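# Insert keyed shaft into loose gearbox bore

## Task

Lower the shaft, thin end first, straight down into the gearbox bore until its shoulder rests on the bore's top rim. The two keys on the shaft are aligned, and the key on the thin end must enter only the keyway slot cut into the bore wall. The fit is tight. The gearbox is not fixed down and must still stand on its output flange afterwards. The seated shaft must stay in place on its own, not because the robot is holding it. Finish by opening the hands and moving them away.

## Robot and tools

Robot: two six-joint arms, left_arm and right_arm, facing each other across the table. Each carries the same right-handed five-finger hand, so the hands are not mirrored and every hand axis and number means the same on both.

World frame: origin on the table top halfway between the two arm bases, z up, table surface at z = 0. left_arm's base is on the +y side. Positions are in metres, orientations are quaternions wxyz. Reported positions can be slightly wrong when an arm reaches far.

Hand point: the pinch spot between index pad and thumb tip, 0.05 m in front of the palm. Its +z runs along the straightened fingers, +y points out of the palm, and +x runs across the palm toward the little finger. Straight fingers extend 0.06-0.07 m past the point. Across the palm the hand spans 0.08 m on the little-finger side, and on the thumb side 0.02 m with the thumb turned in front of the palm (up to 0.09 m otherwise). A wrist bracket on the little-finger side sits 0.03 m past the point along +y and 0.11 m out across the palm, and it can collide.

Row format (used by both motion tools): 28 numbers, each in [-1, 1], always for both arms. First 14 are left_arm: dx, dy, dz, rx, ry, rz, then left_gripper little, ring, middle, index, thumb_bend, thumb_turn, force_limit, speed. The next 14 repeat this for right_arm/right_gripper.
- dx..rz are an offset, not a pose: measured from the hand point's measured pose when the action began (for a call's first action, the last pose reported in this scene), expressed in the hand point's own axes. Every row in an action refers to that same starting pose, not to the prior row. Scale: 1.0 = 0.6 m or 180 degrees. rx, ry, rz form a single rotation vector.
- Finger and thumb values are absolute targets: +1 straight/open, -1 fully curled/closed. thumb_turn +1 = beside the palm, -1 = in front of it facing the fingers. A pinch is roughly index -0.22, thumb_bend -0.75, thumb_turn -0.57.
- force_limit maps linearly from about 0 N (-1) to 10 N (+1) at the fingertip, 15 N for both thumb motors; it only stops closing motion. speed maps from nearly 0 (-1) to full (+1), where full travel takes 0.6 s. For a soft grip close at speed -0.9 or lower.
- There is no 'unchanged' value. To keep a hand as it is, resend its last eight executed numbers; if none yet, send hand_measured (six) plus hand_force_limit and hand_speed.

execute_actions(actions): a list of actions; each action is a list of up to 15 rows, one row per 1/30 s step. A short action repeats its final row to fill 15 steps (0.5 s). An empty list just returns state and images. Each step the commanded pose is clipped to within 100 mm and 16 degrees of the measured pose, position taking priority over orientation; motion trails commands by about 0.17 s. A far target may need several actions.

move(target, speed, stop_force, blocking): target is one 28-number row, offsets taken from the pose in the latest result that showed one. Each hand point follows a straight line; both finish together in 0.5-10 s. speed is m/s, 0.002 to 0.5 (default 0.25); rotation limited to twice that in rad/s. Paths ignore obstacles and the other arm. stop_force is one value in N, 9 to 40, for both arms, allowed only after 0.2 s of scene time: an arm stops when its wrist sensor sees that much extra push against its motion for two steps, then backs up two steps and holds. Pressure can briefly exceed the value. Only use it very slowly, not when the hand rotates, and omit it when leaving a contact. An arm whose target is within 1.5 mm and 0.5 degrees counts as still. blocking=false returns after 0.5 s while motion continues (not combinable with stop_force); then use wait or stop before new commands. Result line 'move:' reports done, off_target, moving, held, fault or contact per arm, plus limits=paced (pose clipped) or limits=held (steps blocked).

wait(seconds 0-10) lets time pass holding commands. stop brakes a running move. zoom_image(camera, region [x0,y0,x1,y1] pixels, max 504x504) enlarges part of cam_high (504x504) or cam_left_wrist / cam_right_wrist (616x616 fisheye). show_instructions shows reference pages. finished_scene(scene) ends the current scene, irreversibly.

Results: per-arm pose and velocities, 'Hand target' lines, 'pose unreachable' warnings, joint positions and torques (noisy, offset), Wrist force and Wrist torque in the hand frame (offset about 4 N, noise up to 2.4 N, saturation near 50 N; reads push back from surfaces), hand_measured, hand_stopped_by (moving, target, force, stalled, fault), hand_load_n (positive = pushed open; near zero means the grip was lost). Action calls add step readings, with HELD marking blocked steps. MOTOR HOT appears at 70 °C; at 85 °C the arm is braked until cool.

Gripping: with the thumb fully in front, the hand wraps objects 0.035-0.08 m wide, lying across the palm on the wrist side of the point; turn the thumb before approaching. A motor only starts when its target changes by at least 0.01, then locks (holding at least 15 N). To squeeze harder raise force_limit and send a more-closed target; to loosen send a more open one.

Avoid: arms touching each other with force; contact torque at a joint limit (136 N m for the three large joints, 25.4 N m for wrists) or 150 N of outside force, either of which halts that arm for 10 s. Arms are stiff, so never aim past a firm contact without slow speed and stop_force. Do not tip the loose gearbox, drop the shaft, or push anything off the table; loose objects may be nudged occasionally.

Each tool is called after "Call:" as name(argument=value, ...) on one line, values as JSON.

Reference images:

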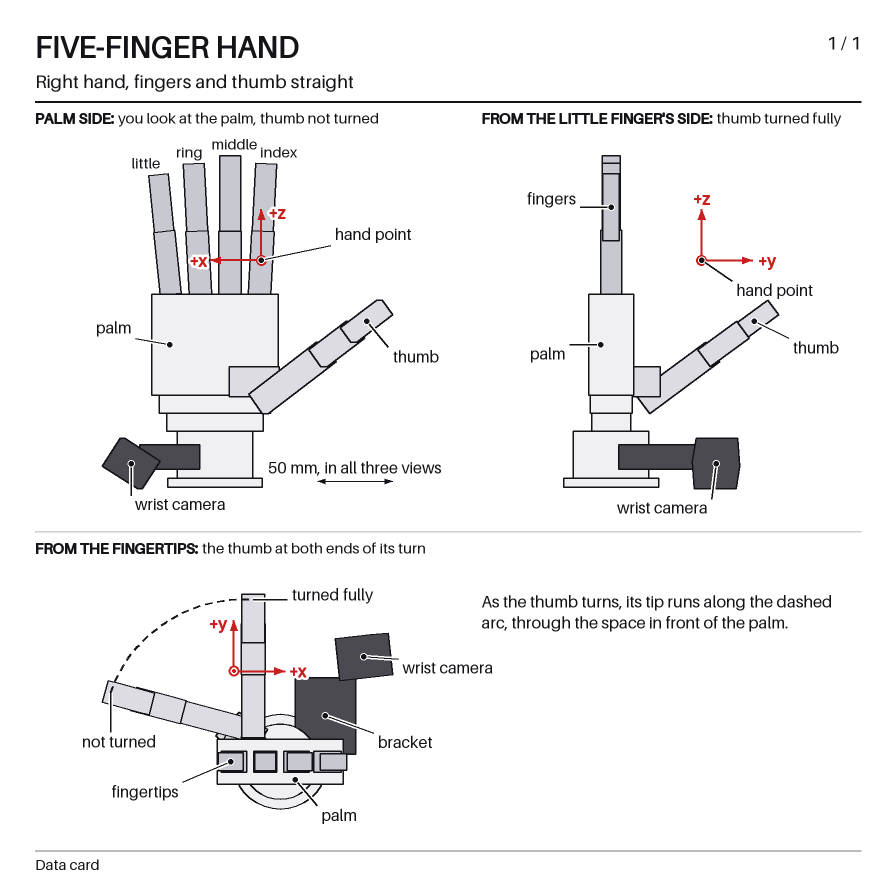

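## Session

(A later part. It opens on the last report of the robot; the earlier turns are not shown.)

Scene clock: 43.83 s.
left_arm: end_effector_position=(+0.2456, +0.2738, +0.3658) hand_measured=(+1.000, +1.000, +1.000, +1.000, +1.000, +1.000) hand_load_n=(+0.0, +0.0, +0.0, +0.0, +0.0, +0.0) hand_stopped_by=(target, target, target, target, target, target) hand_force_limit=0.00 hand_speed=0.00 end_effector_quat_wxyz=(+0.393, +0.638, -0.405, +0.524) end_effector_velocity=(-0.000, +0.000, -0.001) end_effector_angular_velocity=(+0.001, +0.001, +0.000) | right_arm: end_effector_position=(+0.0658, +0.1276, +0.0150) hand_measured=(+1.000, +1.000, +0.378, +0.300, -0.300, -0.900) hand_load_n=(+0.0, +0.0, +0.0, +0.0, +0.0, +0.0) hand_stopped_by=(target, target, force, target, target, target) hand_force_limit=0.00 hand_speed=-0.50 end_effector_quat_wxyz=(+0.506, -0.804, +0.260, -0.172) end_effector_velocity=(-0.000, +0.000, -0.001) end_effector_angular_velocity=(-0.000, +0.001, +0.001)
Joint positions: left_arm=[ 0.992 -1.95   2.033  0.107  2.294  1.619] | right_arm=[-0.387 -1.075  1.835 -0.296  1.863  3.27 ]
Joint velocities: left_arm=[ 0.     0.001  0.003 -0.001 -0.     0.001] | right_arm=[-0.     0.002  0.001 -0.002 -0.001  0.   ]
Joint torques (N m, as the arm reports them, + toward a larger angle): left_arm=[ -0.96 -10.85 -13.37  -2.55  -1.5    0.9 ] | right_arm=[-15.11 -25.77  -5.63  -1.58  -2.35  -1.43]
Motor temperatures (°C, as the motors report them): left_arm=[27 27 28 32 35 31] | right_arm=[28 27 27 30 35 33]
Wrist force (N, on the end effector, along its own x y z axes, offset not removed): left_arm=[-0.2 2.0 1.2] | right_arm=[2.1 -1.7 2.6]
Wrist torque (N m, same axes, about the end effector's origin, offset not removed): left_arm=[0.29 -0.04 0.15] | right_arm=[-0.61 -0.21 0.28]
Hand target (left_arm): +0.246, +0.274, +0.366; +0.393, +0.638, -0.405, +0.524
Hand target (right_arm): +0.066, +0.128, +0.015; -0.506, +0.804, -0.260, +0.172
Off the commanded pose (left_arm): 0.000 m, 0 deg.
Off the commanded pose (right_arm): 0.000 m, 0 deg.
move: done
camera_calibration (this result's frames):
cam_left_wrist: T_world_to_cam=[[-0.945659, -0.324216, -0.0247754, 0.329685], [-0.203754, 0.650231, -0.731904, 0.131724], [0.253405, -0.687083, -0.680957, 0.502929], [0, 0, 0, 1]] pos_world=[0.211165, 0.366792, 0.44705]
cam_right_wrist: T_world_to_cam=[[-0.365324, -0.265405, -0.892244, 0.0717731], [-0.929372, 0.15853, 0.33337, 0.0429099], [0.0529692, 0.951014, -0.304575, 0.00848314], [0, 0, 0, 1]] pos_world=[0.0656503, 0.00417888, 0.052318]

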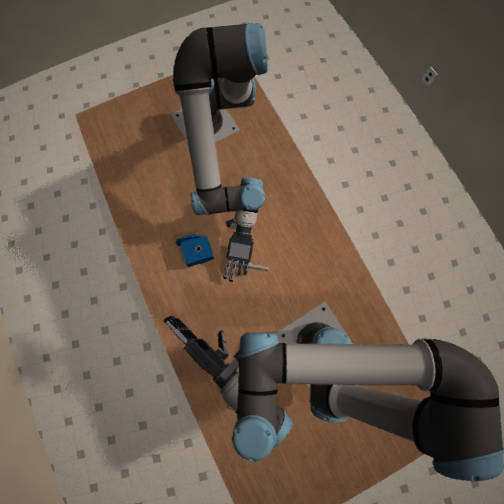

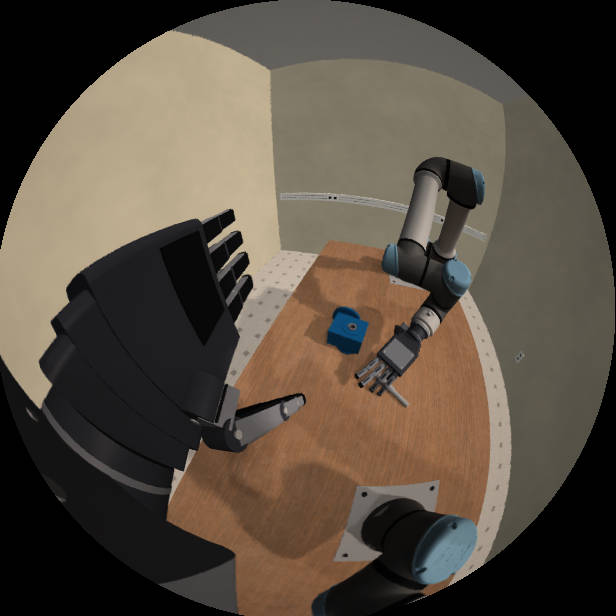

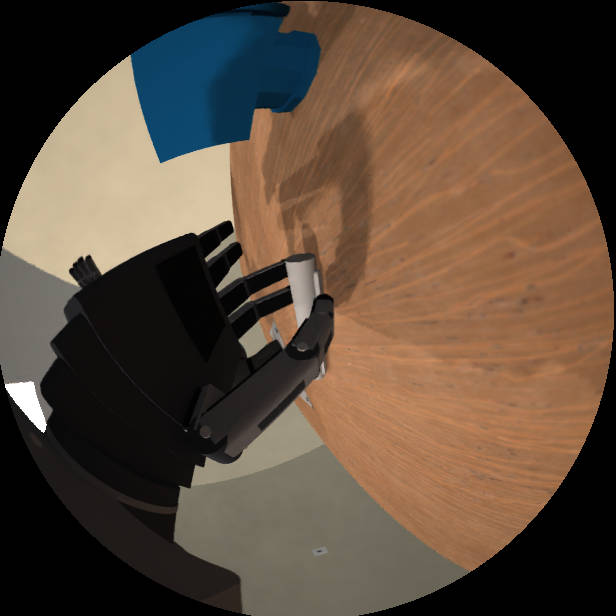

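Good depth. Close.

Call:
move(target=[0,0,0,0,0,0,1,1,1,1,1,1,0,0,0,0,0,0,0,0,1,1,-0.4,-0.4,-0.45,-0.9,0.5,-0.8])

Call:
move(target=[0,0,0,0,0,0,1,1,1,1,1,1,0,0,0,-0.045,-0.021,0,0,0,1,1,-0.4,-0.4,-0.45,-0.9,0.5,-0.8], speed=0.05)

Scene clock: 45.13 s.
left_arm: end_effector_position=(+0.2456, +0.2738, +0.3658) hand_measured=(+1.000, +1.000, +1.000, +1.000, +1.000, +1.000) hand_load_n=(+0.0, +0.0, +0.0, +0.0, +0.0, +0.0) hand_stopped_by=(target, target, target, target, target, target) hand_force_limit=0.00 hand_speed=0.00 end_effector_quat_wxyz=(+0.393, +0.638, -0.405, +0.524) end_effector_velocity=(+0.001, -0.000, +0.001) end_effector_angular_velocity=(-0.001, -0.000, +0.001) | right_arm: end_effector_position=(+0.0658, +0.1276, +0.0150) hand_measured=(+1.000, +1.000, +0.304, -0.006, -0.446, -0.900) hand_load_n=(+0.0, +0.0, +8.0, +9.0, +4.0, -2.5) hand_stopped_by=(target, target, force, force, target, target) hand_force_limit=0.50 hand_speed=-0.80 end_effector_quat_wxyz=(+0.506, -0.804, +0.260, -0.172) end_effector_velocity=(+0.000, -0.000, +0.000) end_effector_angular_velocity=(+0.000, +0.000, -0.000)
Joint positions: left_arm=[ 0.992 -1.95   2.033  0.107  2.294  1.619] | right_arm=[-0.387 -1.075  1.835 -0.296  1.863  3.27 ]
Joint velocities: left_arm=[ 0.     0.001 -0.002 -0.001 -0.001 -0.001] | right_arm=[-0.001 -0.     0.     0.    -0.     0.   ]
Joint torques (N m, as the arm reports them, + toward a larger angle): left_arm=[ -0.29 -10.66 -13.34  -2.58  -1.65   0.91] | right_arm=[ -9.74 -35.33 -18.35   3.81  -2.1   -1.22]
Motor temperatures (°C, as the motors report them): left_arm=[27 27 28 32 35 31] | right_arm=[28 27 27 30 35 33]
Wrist force (N, on the end effector, along its own x y z axes, offset not removed): left_arm=[-2.0 -2.5 -1.2] | right_arm=[-2.7 -10.1 2.5]
Wrist torque (N m, same axes, about the end effector's origin, offset not removed): left_arm=[-0.45 0.11 -0.23] | right_arm=[0.23 0.42 -0.07]
Hand target (left_arm): +0.246, +0.274, +0.366; +0.393, +0.638, -0.405, +0.524
Hand target (right_arm): +0.066, +0.128, +0.015; -0.506, +0.804, -0.260, +0.172
Off the commanded pose (left_arm): 0.000 m, 0 deg.
Off the commanded pose (right_arm): 0.000 m, 0 deg.
move: done
camera_calibration (this result's frames):
cam_left_wrist: T_world_to_cam=[[-0.945659, -0.324216, -0.0247754, 0.329685], [-0.203754, 0.650231, -0.731904, 0.131724], [0.253405, -0.687083, -0.680957, 0.502929], [0, 0, 0, 1]] pos_world=[0.211165, 0.366792, 0.44705]
cam_right_wrist: T_world_to_cam=[[-0.365343, -0.265441, -0.892225, 0.0717563], [-0.929364, 0.158567, 0.333376, 0.0429222], [0.0529852, 0.950998, -0.304623, 0.00850434], [0, 0, 0, 1]] pos_world=[0.0656554, 0.00415346, 0.0523042]

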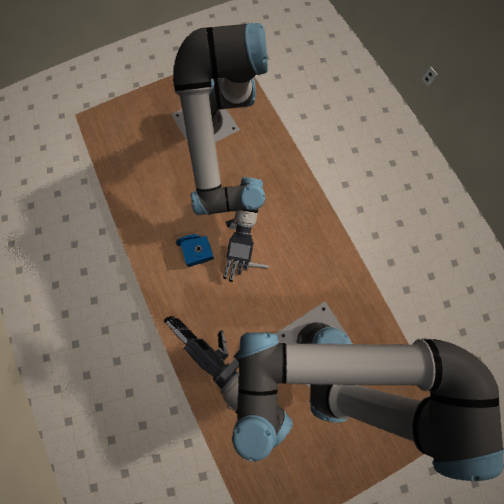

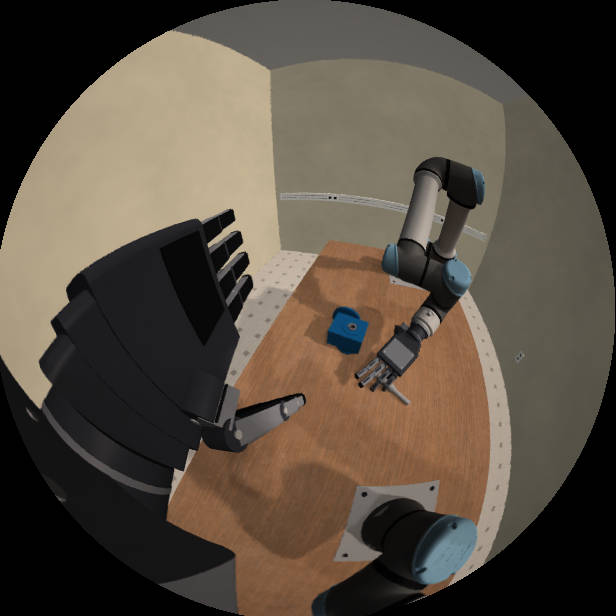

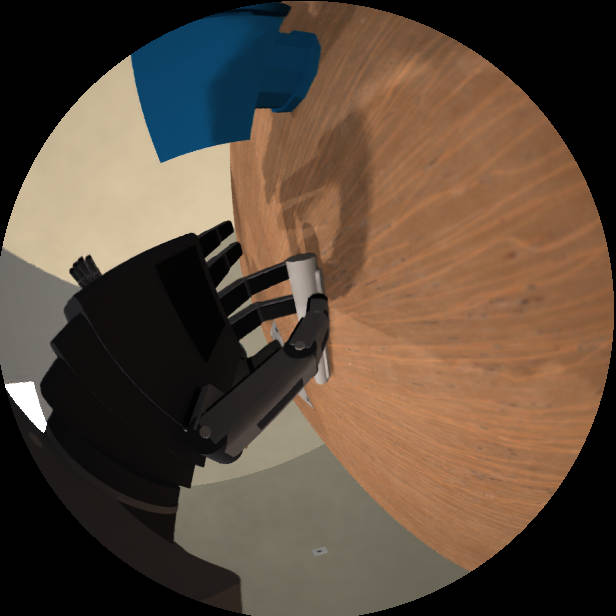

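Scene clock: 46.10 s.
left_arm: end_effector_position=(+0.2456, +0.2738, +0.3658) hand_measured=(+1.000, +1.000, +1.000, +1.000, +1.000, +1.000) hand_load_n=(+0.0, +0.0, +0.0, +0.0, +0.0, +0.0) hand_stopped_by=(target, target, target, target, target, target) hand_force_limit=0.00 hand_speed=0.00 end_effector_quat_wxyz=(+0.393, +0.638, -0.405, +0.524) end_effector_velocity=(-0.000, -0.000, +0.000) end_effector_angular_velocity=(+0.000, -0.002, -0.001) | right_arm: end_effector_position=(+0.0655, +0.1280, +0.0447) hand_measured=(+1.000, +1.000, +0.304, -0.006, -0.444, -0.900) hand_load_n=(+0.0, +0.0, +0.0, +7.5, +5.5, -1.0) hand_stopped_by=(target, target, force, force, target, target) hand_force_limit=0.50 hand_speed=-0.80 end_effector_quat_wxyz=(+0.506, -0.804, +0.260, -0.172) end_effector_velocity=(-0.001, +0.000, +0.001) end_effector_angular_velocity=(-0.001, +0.000, +0.001)
Joint positions: left_arm=[ 0.992 -1.95   2.033  0.107  2.294  1.619] | right_arm=[-0.387 -1.122  1.812 -0.226  1.864  3.27 ]
Joint velocities: left_arm=[-0.    -0.    -0.001  0.001  0.     0.002] | right_arm=[ 0.001 -0.002 -0.001  0.004 -0.     0.   ]
Joint torques (N m, as the arm reports them, + toward a larger angle): left_arm=[ -0.26 -10.38 -13.16  -2.54  -1.51   1.03] | right_arm=[ 12.78 -41.87 -28.9    0.7    2.74   1.78]
Motor temperatures (°C, as the motors report them): left_arm=[27 27 28 32 35 31] | right_arm=[28 27 27 30 35 33]
Wrist force (N, on the end effector, along its own x y z axes, offset not removed): left_arm=[-5.4 1.3 0.9] | right_arm=[-2.9 1.8 3.0]
Wrist torque (N m, same axes, about the end effector's origin, offset not removed): left_arm=[0.11 0.62 -0.32] | right_arm=[-0.15 0.32 0.07]
Hand target (left_arm): +0.246, +0.274, +0.366; +0.393, +0.638, -0.405, +0.524
Hand target (right_arm): +0.066, +0.128, +0.045; -0.506, +0.804, -0.260, +0.172
Off the commanded pose (left_arm): 0.000 m, 0 deg.
Off the commanded pose (right_arm): 0.000 m, 0 deg.
move: done
camera_calibration (this result's frames):
cam_left_wrist: T_world_to_cam=[[-0.945659, -0.324216, -0.0247753, 0.329685], [-0.203755, 0.650231, -0.731904, 0.131724], [0.253405, -0.687083, -0.680957, 0.502929], [0, 0, 0, 1]] pos_world=[0.211165, 0.366792, 0.44705]
cam_right_wrist: T_world_to_cam=[[-0.365341, -0.265437, -0.892227, 0.098278], [-0.929364, 0.158573, 0.333372, 0.0327147], [0.0529941, 0.950998, -0.304621, 0.0172188], [0, 0, 0, 1]] pos_world=[0.0653964, 0.00452383, 0.0820254]

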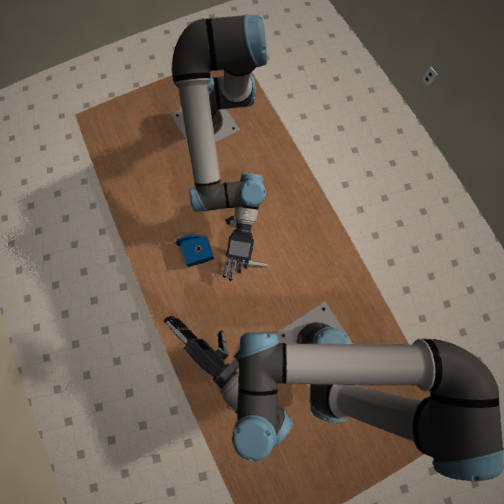

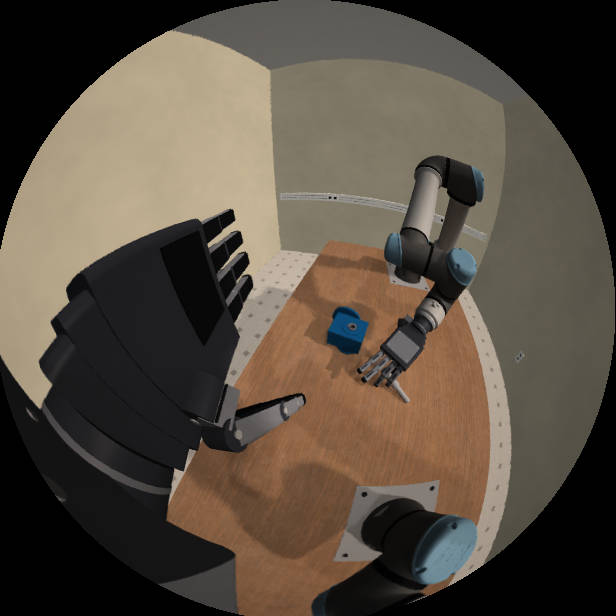

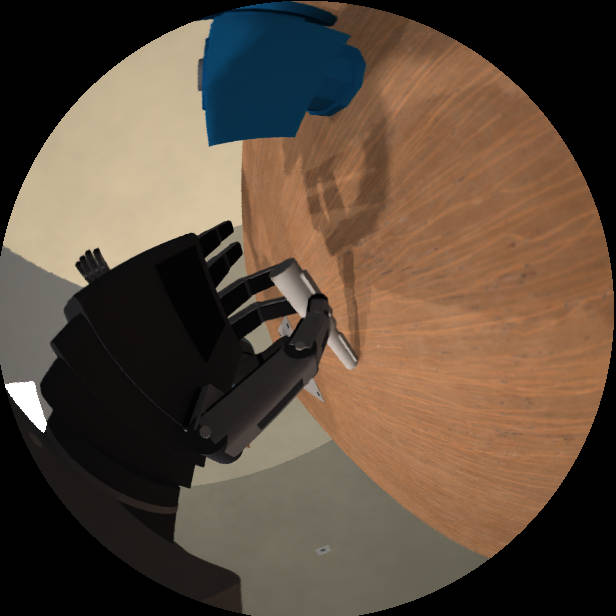

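Call:
move(target=[0,0,0,0,0,0,1,1,1,1,1,1,0,0,0,0.039,0.018,0,0,0,1,1,-0.4,-0.4,-0.45,-0.9,0.5,-0.8], speed=0.04)

Call:
move(target=[0,0,0,0,0,0,1,1,1,1,1,1,0,0,0,0,0,0,0,0,1,1,-0.45,-0.4,-0.45,-0.9,0.6,-0.8])

Scene clock: 47.20 s.
left_arm: end_effector_position=(+0.2456, +0.2738, +0.3658) hand_measured=(+1.000, +1.000, +1.000, +1.000, +1.000, +1.000) hand_load_n=(+0.0, +0.0, +0.0, +0.0, +0.0, +0.0) hand_stopped_by=(target, target, target, target, target, target) hand_force_limit=0.00 hand_speed=0.00 end_effector_quat_wxyz=(+0.393, +0.638, -0.405, +0.524) end_effector_velocity=(+0.000, -0.000, +0.000) end_effector_angular_velocity=(+0.001, -0.004, -0.001) | right_arm: end_effector_position=(+0.0657, +0.1276, +0.0190) hand_measured=(+1.000, +1.000, +0.304, -0.006, -0.444, -0.900) hand_load_n=(+0.0, +0.0, +0.0, +7.5, +5.0, -0.5) hand_stopped_by=(target, target, force, force, target, target) hand_force_limit=0.50 hand_speed=-0.80 end_effector_quat_wxyz=(+0.506, -0.804, +0.260, -0.172) end_effector_velocity=(-0.000, +0.000, -0.001) end_effector_angular_velocity=(+0.000, -0.001, -0.000)
Joint positions: left_arm=[ 0.992 -1.95   2.033  0.107  2.294  1.619] | right_arm=[-0.387 -1.082  1.832 -0.287  1.864  3.27 ]
Joint velocities: left_arm=[-0.001 -0.    -0.001  0.    -0.001  0.003] | right_arm=[ 0.001  0.002  0.001 -0.003  0.001 -0.   ]
Joint torques (N m, as the arm reports them, + toward a larger angle): left_arm=[ -0.37 -11.2  -13.41  -2.62  -1.59   1.07] | right_arm=[-14.46 -26.42  -7.11  -2.04  -2.44  -1.51]
Motor temperatures (°C, as the motors report them): left_arm=[27 27 28 32 35 31] | right_arm=[28 27 27 30 35 33]
Wrist force (N, on the end effector, along its own x y z axes, offset not removed): left_arm=[-4.0 0.8 1.2] | right_arm=[1.1 1.6 3.3]
Wrist torque (N m, same axes, about the end effector's origin, offset not removed): left_arm=[-0.12 0.50 -0.12] | right_arm=[-0.21 -0.02 0.33]
Hand target (left_arm): +0.246, +0.274, +0.366; +0.393, +0.638, -0.405, +0.524
Hand target (right_arm): +0.066, +0.128, +0.019; -0.506, +0.804, -0.260, +0.172
Off the commanded pose (left_arm): 0.000 m, 0 deg.
Off the commanded pose (right_arm): 0.000 m, 0 deg.
move: done
camera_calibration (this result's frames):
cam_left_wrist: T_world_to_cam=[[-0.945659, -0.324216, -0.0247754, 0.329685], [-0.203754, 0.650231, -0.731904, 0.131724], [0.253405, -0.687083, -0.680957, 0.502929], [0, 0, 0, 1]] pos_world=[0.211165, 0.366792, 0.44705]
cam_right_wrist: T_world_to_cam=[[-0.365341, -0.265451, -0.892223, 0.0753178], [-0.929366, 0.158555, 0.333377, 0.0414774], [0.0529711, 0.950998, -0.304627, 0.00978321], [0, 0, 0, 1]] pos_world=[0.0655461, 0.0041129, 0.0563529]

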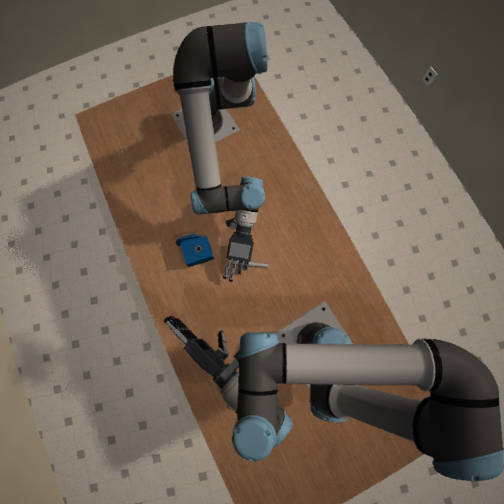

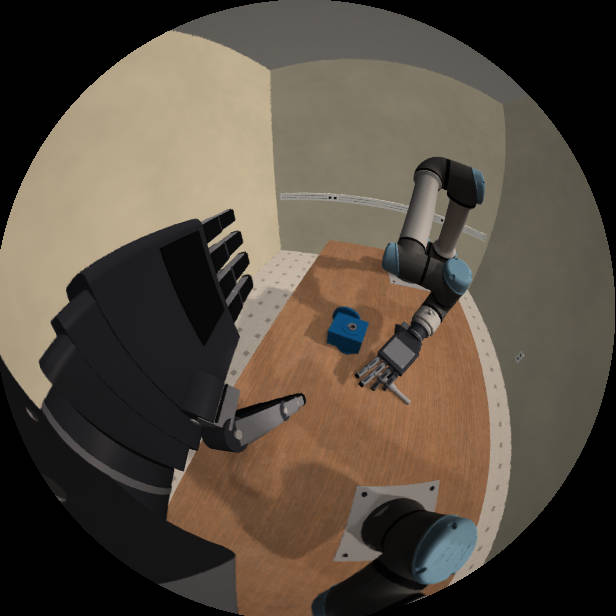

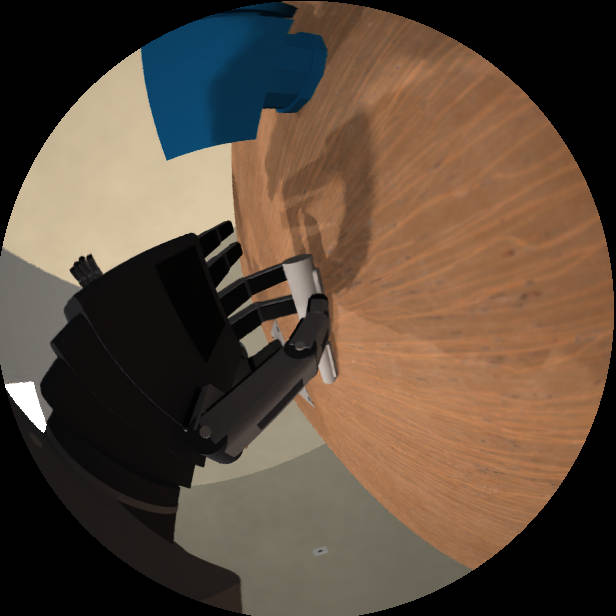

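Scene clock: 48.40 s.
left_arm: end_effector_position=(+0.2456, +0.2738, +0.3658) hand_measured=(+1.000, +1.000, +1.000, +1.000, +1.000, +1.000) hand_load_n=(+0.0, +0.0, +0.0, +0.0, +0.0, +0.0) hand_stopped_by=(target, target, target, target, target, target) hand_force_limit=0.00 hand_speed=0.00 end_effector_quat_wxyz=(+0.393, +0.638, -0.405, +0.524) end_effector_velocity=(+0.000, -0.000, +0.000) end_effector_angular_velocity=(+0.000, +0.001, +0.000) | right_arm: end_effector_position=(+0.0657, +0.1275, +0.0190) hand_measured=(+1.000, +1.000, -0.004, -0.006, -0.442, -0.900) hand_load_n=(+0.0, +0.0, +7.0, +5.0, +9.0, +3.5) hand_stopped_by=(target, target, force, force, target, target) hand_force_limit=0.60 hand_speed=-0.80 end_effector_quat_wxyz=(+0.506, -0.804, +0.260, -0.172) end_effector_velocity=(-0.001, -0.001, -0.001) end_effector_angular_velocity=(-0.003, +0.001, +0.001)
Joint positions: left_arm=[ 0.992 -1.95   2.033  0.107  2.294  1.619] | right_arm=[-0.387 -1.082  1.832 -0.287  1.864  3.27 ]
Joint velocities: left_arm=[-0.     0.001 -0.001  0.001 -0.    -0.   ] | right_arm=[ 0.     0.     0.     0.003 -0.    -0.   ]
Joint torques (N m, as the arm reports them, + toward a larger angle): left_arm=[ -0.53 -10.36 -13.23  -2.56  -1.58   0.98] | right_arm=[-12.64 -41.3  -17.45   0.83  -2.22  -1.14]
Motor temperatures (°C, as the motors report them): left_arm=[27 27 28 32 35 31] | right_arm=[28 27 27 30 35 33]
Wrist force (N, on the end effector, along its own x y z axes, offset not removed): left_arm=[-3.0 1.3 1.8] | right_arm=[-0.1 -2.9 3.2]
Wrist torque (N m, same axes, about the end effector's origin, offset not removed): left_arm=[0.20 0.50 -0.08] | right_arm=[-0.56 -0.11 0.15]
Hand target (left_arm): +0.246, +0.274, +0.366; +0.393, +0.638, -0.405, +0.524
Hand target (right_arm): +0.066, +0.128, +0.019; -0.506, +0.804, -0.260, +0.172
Off the commanded pose (left_arm): 0.000 m, 0 deg.
Off the commanded pose (right_arm): 0.000 m, 0 deg.
move: done
camera_calibration (this result's frames):
cam_left_wrist: T_world_to_cam=[[-0.945659, -0.324216, -0.0247753, 0.329685], [-0.203755, 0.650231, -0.731904, 0.131724], [0.253405, -0.687083, -0.680957, 0.502929], [0, 0, 0, 1]] pos_world=[0.211165, 0.366792, 0.44705]
cam_right_wrist: T_world_to_cam=[[-0.36535, -0.265477, -0.892211, 0.0753037], [-0.929362, 0.15857, 0.33338, 0.0414821], [0.0529731, 0.950988, -0.304658, 0.00979625], [0, 0, 0, 1]] pos_world=[0.0655452, 0.00409748, 0.056342]

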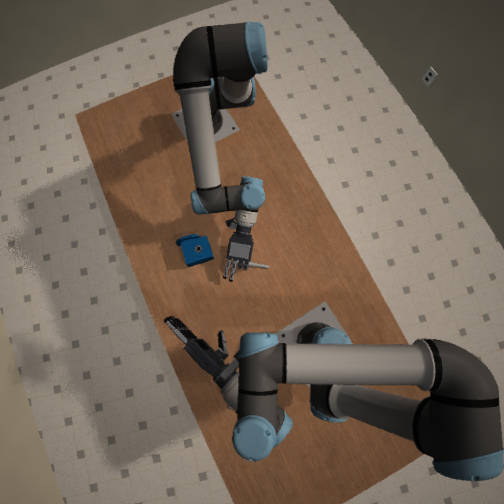

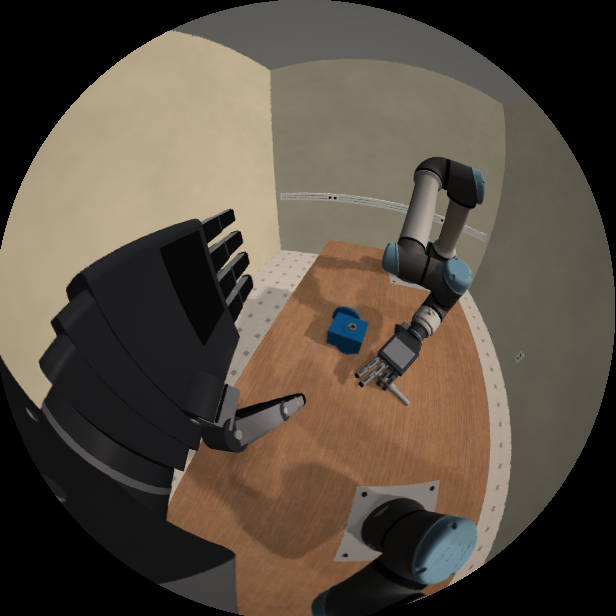

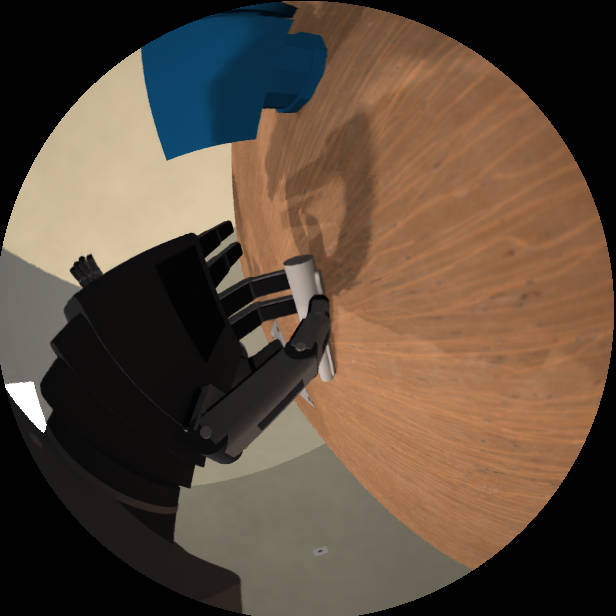

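Call:
move(target=[0,0,0,0,0,0,1,1,1,1,1,1,0,0,0,-0.105,-0.049,0,0,-0.25,1,1,-0.45,-0.4,-0.45,-0.9,0.6,-0.8], speed=0.12)

Scene clock: 52.13 s.
left_arm: end_effector_position=(+0.2456, +0.2738, +0.3658) hand_measured=(+1.000, +1.000, +1.000, +1.000, +1.000, +1.000) hand_load_n=(+0.0, +0.0, +0.0, +0.0, +0.0, +0.0) hand_stopped_by=(target, target, target, target, target, target) hand_force_limit=0.00 hand_speed=0.00 end_effector_quat_wxyz=(+0.393, +0.638, -0.405, +0.524) end_effector_velocity=(-0.000, +0.000, -0.000) end_effector_angular_velocity=(+0.001, -0.001, -0.000) | right_arm: end_effector_position=(+0.0651, +0.1284, +0.0885) hand_measured=(+1.000, +1.000, -0.004, -0.006, -0.442, -0.900) hand_load_n=(+0.0, +0.0, +6.0, +5.5, +9.0, +4.0) hand_stopped_by=(target, target, force, force, target, target) hand_force_limit=0.60 hand_speed=-0.80 end_effector_quat_wxyz=(-0.402, +0.842, +0.067, +0.353) end_effector_velocity=(-0.000, +0.000, +0.001) end_effector_angular_velocity=(-0.003, -0.005, +0.003)
Joint positions: left_arm=[ 0.992 -1.95   2.033  0.107  2.294  1.619] | right_arm=[-0.282 -1.115  1.657 -0.061  1.957  2.536]
Joint velocities: left_arm=[ 0.    -0.     0.     0.     0.001  0.002] | right_arm=[ 0.001  0.    -0.002  0.001  0.001 -0.006]
Joint torques (N m, as the arm reports them, + toward a larger angle): left_arm=[ -0.7   -9.98 -13.5   -2.64  -1.57   1.04] | right_arm=[ 12.49 -36.94 -30.64   0.95   2.8   -1.56]
Motor temperatures (°C, as the motors report them): left_arm=[27 27 28 32 35 31] | right_arm=[28 27 27 30 35 33]
Wrist force (N, on the end effector, along its own x y z axes, offset not removed): left_arm=[-4.8 -1.1 1.5] | right_arm=[-3.5 -0.6 2.1]
Wrist torque (N m, same axes, about the end effector's origin, offset not removed): left_arm=[-0.22 0.69 -0.37] | right_arm=[-0.53 0.37 -0.04]
Hand target (left_arm): +0.246, +0.274, +0.366; +0.393, +0.638, -0.405, +0.524
Hand target (right_arm): +0.065, +0.128, +0.089; -0.402, +0.842, +0.068, +0.353
Off the commanded pose (left_arm): 0.000 m, 0 deg.
Off the commanded pose (right_arm): 0.000 m, 0 deg.
move: done
camera_calibration (this result's frames):
cam_left_wrist: T_world_to_cam=[[-0.945659, -0.324216, -0.0247754, 0.329685], [-0.203754, 0.650231, -0.731904, 0.131724], [0.253405, -0.687083, -0.680957, 0.502929], [0, 0, 0, 1]] pos_world=[0.211165, 0.366792, 0.44705]
cam_right_wrist: T_world_to_cam=[[0.277633, -0.6405, -0.716017, 0.128031], [-0.959873, -0.154271, -0.234187, 0.11], [0.0395366, 0.752303, -0.657629, 0.0878113], [0, 0, 0, 1]] pos_world=[0.0665691, 0.0329127, 0.17518]

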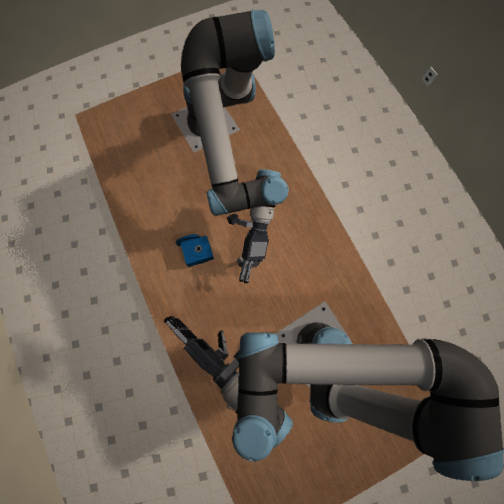

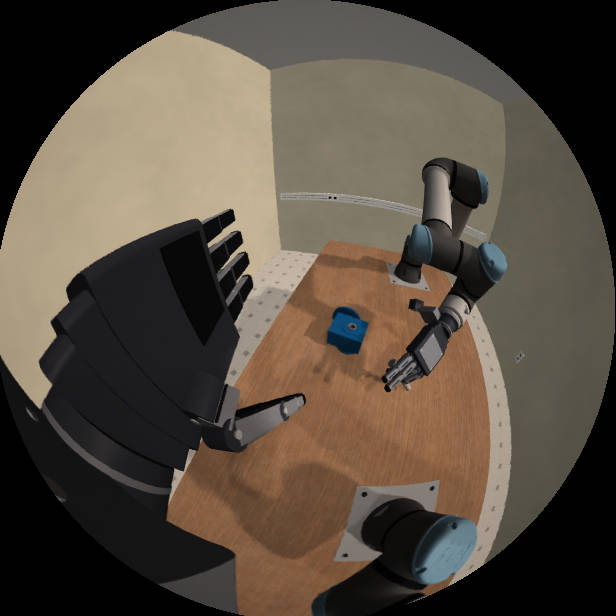

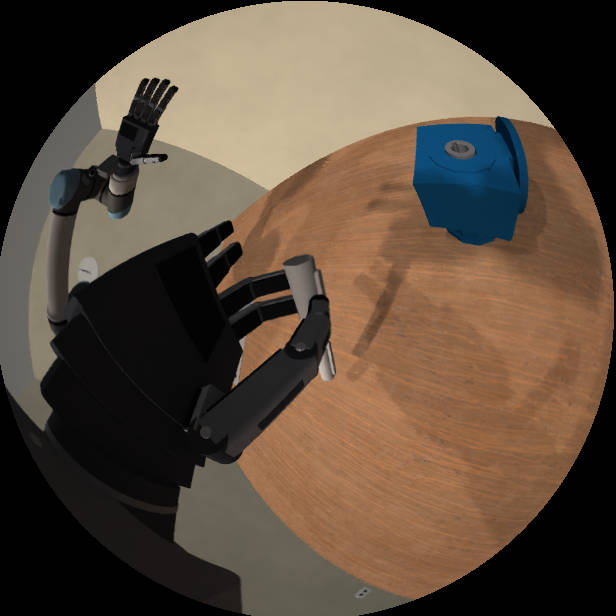

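Call:
move(target=[0,0,0,0,0,0,1,1,1,1,1,1,0,0,0.229,-0.026,-0.126,0.245,0.052,-0.278,1,1,-0.45,-0.4,-0.45,-0.9,0.6,-0.8], speed=0.2)

Call:
move(target=[0,0,0,0,0,0,1,1,1,1,1,1,0,0,-0.03,0.145,-0.062,0,0,0,1,1,-0.45,-0.4,-0.45,-0.9,0.6,-0.8], speed=0.15)

Scene clock: 55.73 s.
left_arm: end_effector_position=(+0.2456, +0.2738, +0.3658) hand_measured=(+1.000, +1.000, +1.000, +1.000, +1.000, +1.000) hand_load_n=(+0.0, +0.0, +0.0, +0.0, +0.0, +0.0) hand_stopped_by=(target, target, target, target, target, target) hand_force_limit=0.00 hand_speed=0.00 end_effector_quat_wxyz=(+0.393, +0.638, -0.405, +0.524) end_effector_velocity=(-0.000, -0.000, -0.001) end_effector_angular_velocity=(+0.000, +0.000, -0.001) | right_arm: end_effector_position=(+0.1199, +0.0607, +0.2197) hand_measured=(+1.000, +1.000, -0.004, -0.006, -0.442, -0.900) hand_load_n=(+0.0, +0.0, +6.0, +5.5, +9.0, +4.0) hand_stopped_by=(target, target, force, force, target, target) hand_force_limit=0.60 hand_speed=-0.80 end_effector_quat_wxyz=(-0.500, +0.501, +0.500, +0.499) end_effector_velocity=(+0.000, -0.001, +0.000) end_effector_angular_velocity=(-0.000, -0.004, +0.007)
Joint positions: left_arm=[ 0.992 -1.95   2.033  0.107  2.294  1.619] | right_arm=[-0.778 -1.575  2.224 -0.647  0.864  1.571]
Joint velocities: left_arm=[-0.     0.     0.001 -0.001  0.     0.   ] | right_arm=[-0.007 -0.001  0.001 -0.    -0.014 -0.004]
Joint torques (N m, as the arm reports them, + toward a larger angle): left_arm=[ -0.97 -10.58 -13.11  -2.55  -1.55   0.97] | right_arm=[-14.8  -24.66 -11.57  -1.45  -2.65  -1.45]
Motor temperatures (°C, as the motors report them): left_arm=[27 27 28 32 35 31] | right_arm=[28 27 27 30 35 33]
Wrist force (N, on the end effector, along its own x y z axes, offset not removed): left_arm=[-5.1 0.7 0.4] | right_arm=[-1.8 -4.3 2.0]
Wrist torque (N m, same axes, about the end effector's origin, offset not removed): left_arm=[0.16 0.77 -0.16] | right_arm=[-0.72 -0.01 -0.09]
Hand target (left_arm): +0.246, +0.274, +0.366; +0.393, +0.638, -0.405, +0.524
Hand target (right_arm): +0.120, +0.061, +0.220; +0.500, -0.500, -0.500, -0.499
Off the commanded pose (left_arm): 0.000 m, 0 deg.
Off the commanded pose (right_arm): 0.000 m, 0 deg.
move: done
camera_calibration (this result's frames):
cam_left_wrist: T_world_to_cam=[[-0.945659, -0.324216, -0.0247753, 0.329685], [-0.203755, 0.650231, -0.731904, 0.131724], [0.253405, -0.687083, -0.680957, 0.502929], [0, 0, 0, 1]] pos_world=[0.211165, 0.366792, 0.44705]
cam_right_wrist: T_world_to_cam=[[0.988538, -0.00695675, -0.150809, -0.0845111], [-0.13145, -0.530945, -0.837149, 0.238967], [-0.0742476, 0.847378, -0.525774, 0.201748], [0, 0, 0, 1]] pos_world=[0.129934, -0.0446665, 0.29338]

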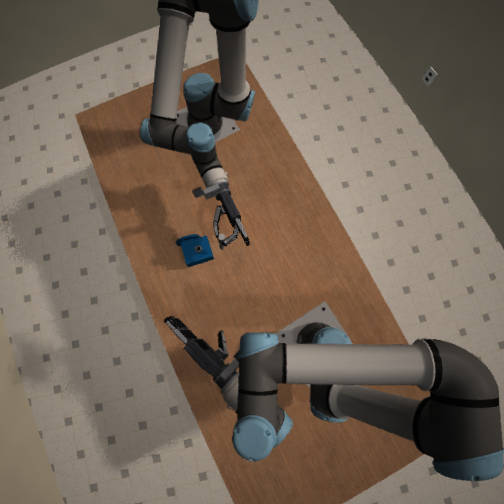

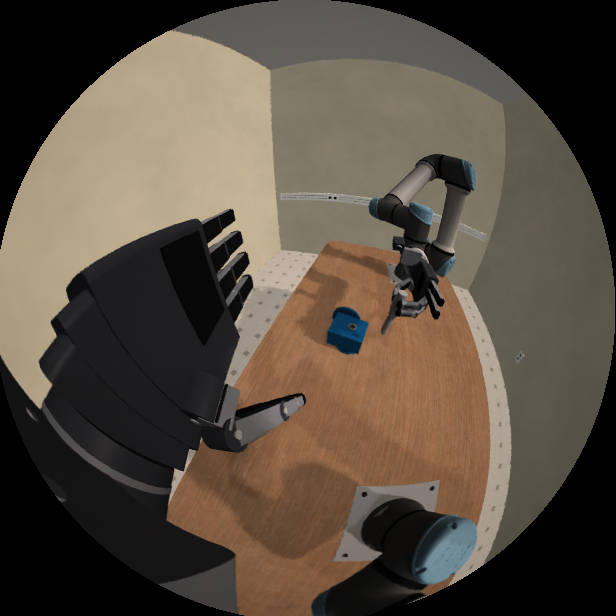

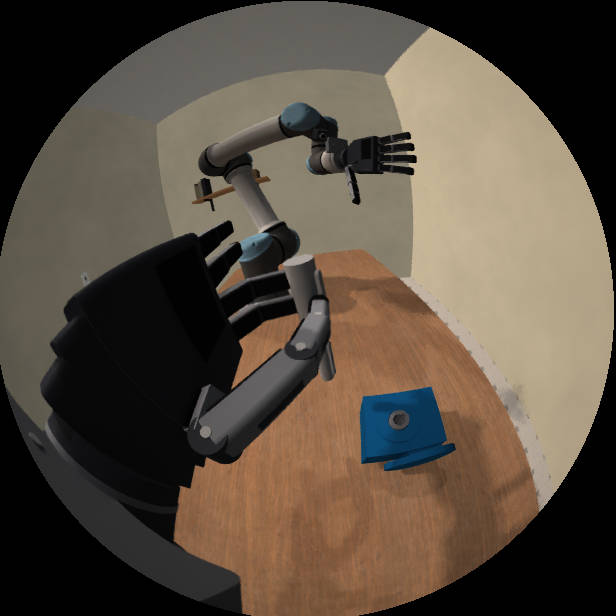

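Scene clock: 56.87 s.
left_arm: end_effector_position=(+0.2456, +0.2738, +0.3658) hand_measured=(+1.000, +1.000, +1.000, +1.000, +1.000, +1.000) hand_load_n=(+0.0, +0.0, +0.0, +0.0, +0.0, +0.0) hand_stopped_by=(target, target, target, target, target, target) hand_force_limit=0.00 hand_speed=0.00 end_effector_quat_wxyz=(+0.393, +0.638, -0.405, +0.524) end_effector_velocity=(+0.001, -0.000, +0.000) end_effector_angular_velocity=(-0.000, -0.002, +0.001) | right_arm: end_effector_position=(+0.2069, +0.0235, +0.2018) hand_measured=(+1.000, +1.000, -0.004, -0.006, -0.442, -0.900) hand_load_n=(+0.0, +0.0, +6.0, +5.5, +9.0, +4.0) hand_stopped_by=(target, target, force, force, target, target) hand_force_limit=0.60 hand_speed=-0.80 end_effector_quat_wxyz=(-0.500, +0.501, +0.500, +0.499) end_effector_velocity=(+0.001, -0.000, -0.000) end_effector_angular_velocity=(-0.001, +0.002, +0.001)
Joint positions: left_arm=[ 0.992 -1.95   2.033  0.107  2.294  1.619] | right_arm=[-1.053 -1.533  2.239 -0.704  0.589  1.571]
Joint velocities: left_arm=[ 0.     0.001 -0.001 -0.001 -0.001  0.001] | right_arm=[-0.003  0.001 -0.001  0.001 -0.004  0.001]
Joint torques (N m, as the arm reports them, + toward a larger angle): left_arm=[ -0.81  -9.95 -12.93  -2.68  -1.65   0.95] | right_arm=[-15.76  -8.55 -29.09  -2.82  -2.58   1.63]
Motor temperatures (°C, as the motors report them): left_arm=[27 27 28 32 35 31] | right_arm=[28 27 27 30 35 33]
Wrist force (N, on the end effector, along its own x y z axes, offset not removed): left_arm=[-2.4 -3.3 4.4] | right_arm=[-3.2 0.8 0.1]
Wrist torque (N m, same axes, about the end effector's origin, offset not removed): left_arm=[-0.59 0.15 -0.21] | right_arm=[0.19 0.33 0.24]
Hand target (left_arm): +0.246, +0.274, +0.366; +0.393, +0.638, -0.405, +0.524
Hand target (right_arm): +0.207, +0.023, +0.202; +0.500, -0.501, -0.500, -0.499
Off the commanded pose (left_arm): 0.000 m, 0 deg.
Off the commanded pose (right_arm): 0.000 m, 0 deg.
move: done
camera_calibration (this result's frames):
cam_left_wrist: T_world_to_cam=[[-0.945659, -0.324216, -0.0247753, 0.329685], [-0.203755, 0.650231, -0.731904, 0.131724], [0.253405, -0.687083, -0.680957, 0.502929], [0, 0, 0, 1]] pos_world=[0.211165, 0.366792, 0.44705]
cam_right_wrist: T_world_to_cam=[[0.988506, -0.00699507, -0.151019, -0.173376], [-0.131663, -0.53077, -0.837226, 0.215698], [-0.0743, 0.847487, -0.52559, 0.230289], [0, 0, 0, 1]] pos_world=[0.216893, -0.0818935, 0.275443]

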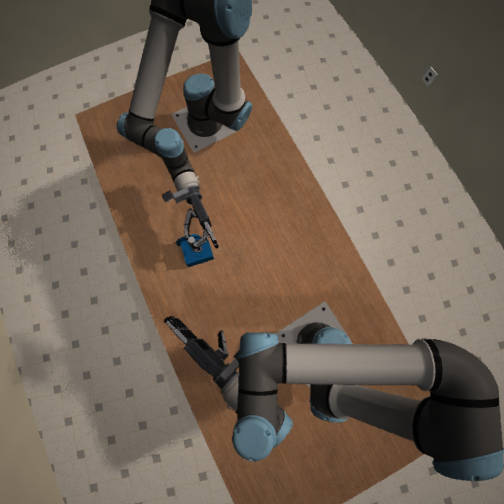

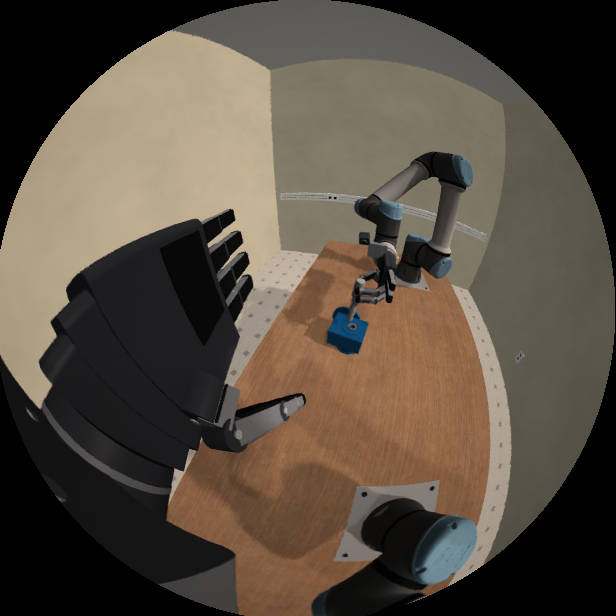

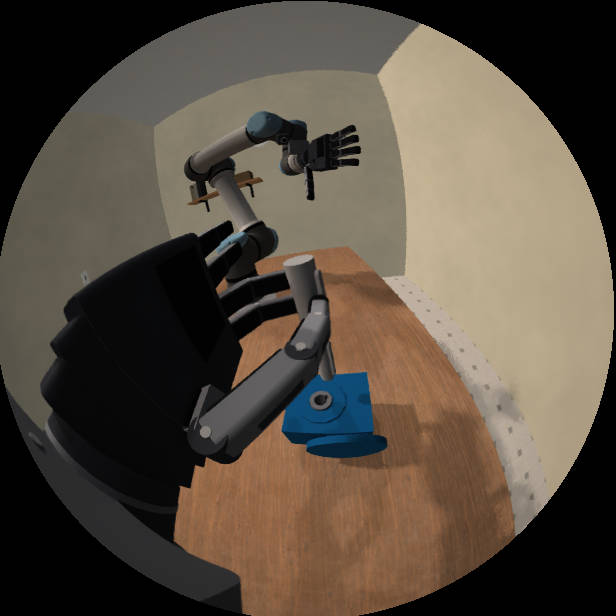

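Call:
move(target=[-0.3,-0.056,0.54,0,0,0,1,1,1,1,1,1,0,0,-0.02,0,0,0,0,0.024,1,1,-0.45,-0.4,-0.45,-0.9,0.6,-0.8], speed=0.3)

Scene clock: 59.07 s.
left_arm: end_effector_position=(+0.3681, +0.0051, +0.1398) hand_measured=(+1.000, +1.000, +1.000, +1.000, +1.000, +1.000) hand_load_n=(+0.0, +0.0, +0.0, +0.0, +0.0, +0.0) hand_stopped_by=(target, target, target, target, target, target) hand_force_limit=0.00 hand_speed=0.00 end_effector_quat_wxyz=(+0.394, +0.638, -0.404, +0.524) end_effector_velocity=(+0.001, -0.001, -0.000) end_effector_angular_velocity=(+0.000, -0.001, -0.000) | right_arm: end_effector_position=(+0.2069, +0.0235, +0.1898) hand_measured=(+1.000, +1.000, -0.004, -0.006, -0.442, -0.900) hand_load_n=(+0.0, +0.0, +6.0, +5.5, +9.0, +4.0) hand_stopped_by=(target, target, force, force, target, target) hand_force_limit=0.60 hand_speed=-0.80 end_effector_quat_wxyz=(-0.519, +0.519, +0.481, +0.480) end_effector_velocity=(-0.001, +0.000, +0.000) end_effector_angular_velocity=(+0.001, -0.001, +0.002)
Joint positions: left_arm=[ 0.581 -1.208  1.934 -0.578  1.889  1.539] | right_arm=[-1.058 -1.515  2.245 -0.729  0.584  1.646]
Joint velocities: left_arm=[-0.     0.003 -0.003 -0.    -0.001  0.001] | right_arm=[ 0.    -0.     0.    -0.001 -0.002 -0.   ]
Joint torques (N m, as the arm reports them, + toward a larger angle): left_arm=[-10.81 -25.87 -25.46  -3.12  -1.82  -1.49] | right_arm=[-14.6   -9.38  -8.16  -2.86  -2.59   1.6 ]
Motor temperatures (°C, as the motors report them): left_arm=[27 27 28 32 35 31] | right_arm=[28 27 27 30 35 33]
Wrist force (N, on the end effector, along its own x y z axes, offset not removed): left_arm=[-1.6 -1.0 -1.4] | right_arm=[-4.2 -2.4 -1.5]
Wrist torque (N m, same axes, about the end effector's origin, offset not removed): left_arm=[0.01 0.23 0.06] | right_arm=[-0.41 0.54 -0.03]
Hand target (left_arm): +0.368, +0.005, +0.140; +0.394, +0.638, -0.404, +0.524
Hand target (right_arm): +0.207, +0.024, +0.190; +0.519, -0.519, -0.481, -0.480
Off the commanded pose (left_arm): 0.000 m, 0 deg.
Off the commanded pose (right_arm): 0.000 m, 0 deg.
move: done
camera_calibration (this result's frames):
cam_left_wrist: T_world_to_cam=[[-0.945667, -0.324252, -0.023983, 0.352702], [-0.204199, 0.649698, -0.732254, 0.16624], [0.253016, -0.687571, -0.680609, 0.133517], [0, 0, 0, 1]] pos_world=[0.333703, 0.098161, 0.221061]
cam_right_wrist: T_world_to_cam=[[0.974323, -0.00707858, -0.225044, -0.158196], [-0.19439, -0.530787, -0.824911, 0.216287], [-0.113611, 0.847476, -0.518534, 0.230783], [0, 0, 0, 1]] pos_world=[0.222398, -0.0819003, 0.262485]

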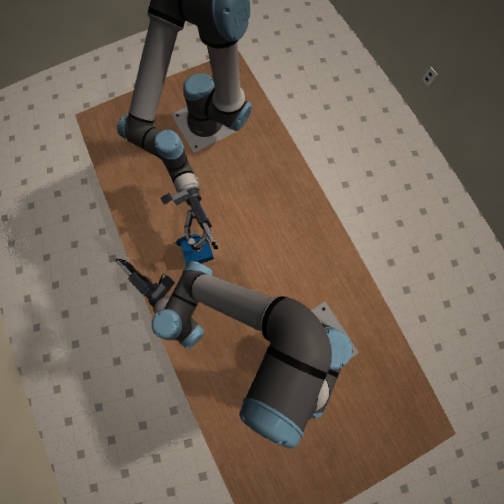

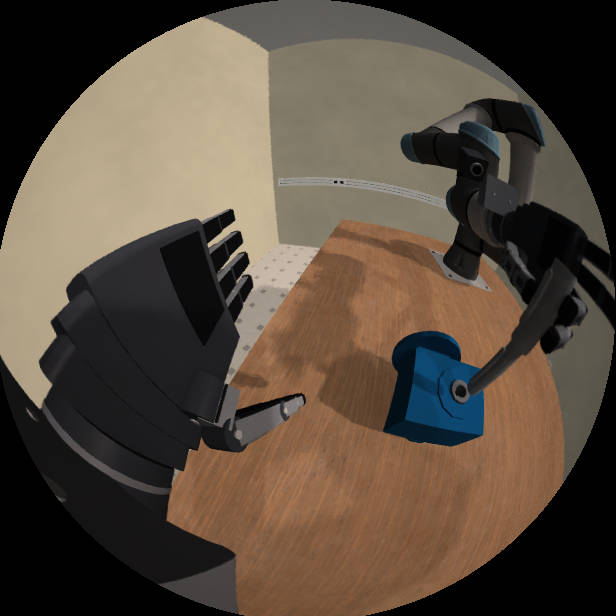

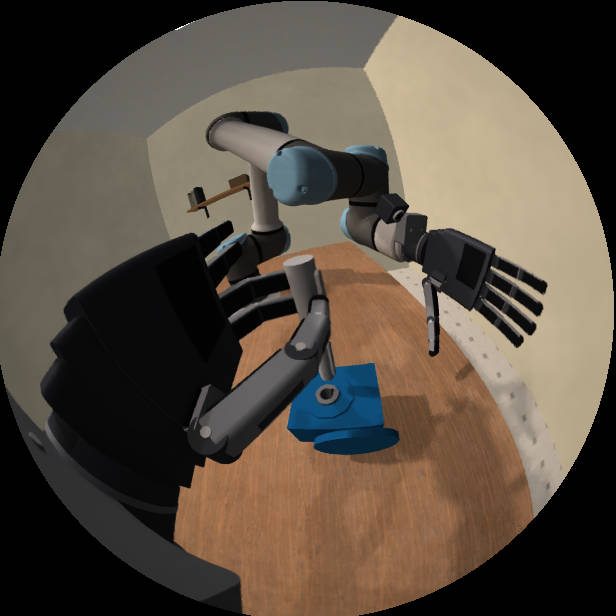

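Call:
zoom_image(camera="cam_left_wrist", region=[430, 250, 600, 420])

Call:
zoom_image(camera="cam_right_wrist", region=[290, 340, 370, 420])

Region (430, 250, 600, 420) of cam_left_wrist's 616x616 image, scaled by 2.965, with more detail than that image has.

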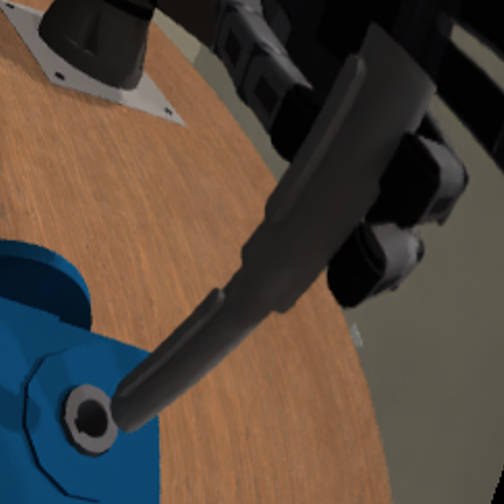

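Region (290, 340, 370, 420) of cam_right_wrist's 616x616 image, scaled by 6.300, with more detail than that image has.

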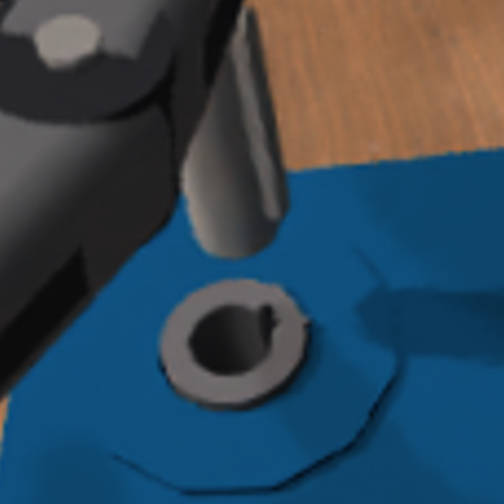

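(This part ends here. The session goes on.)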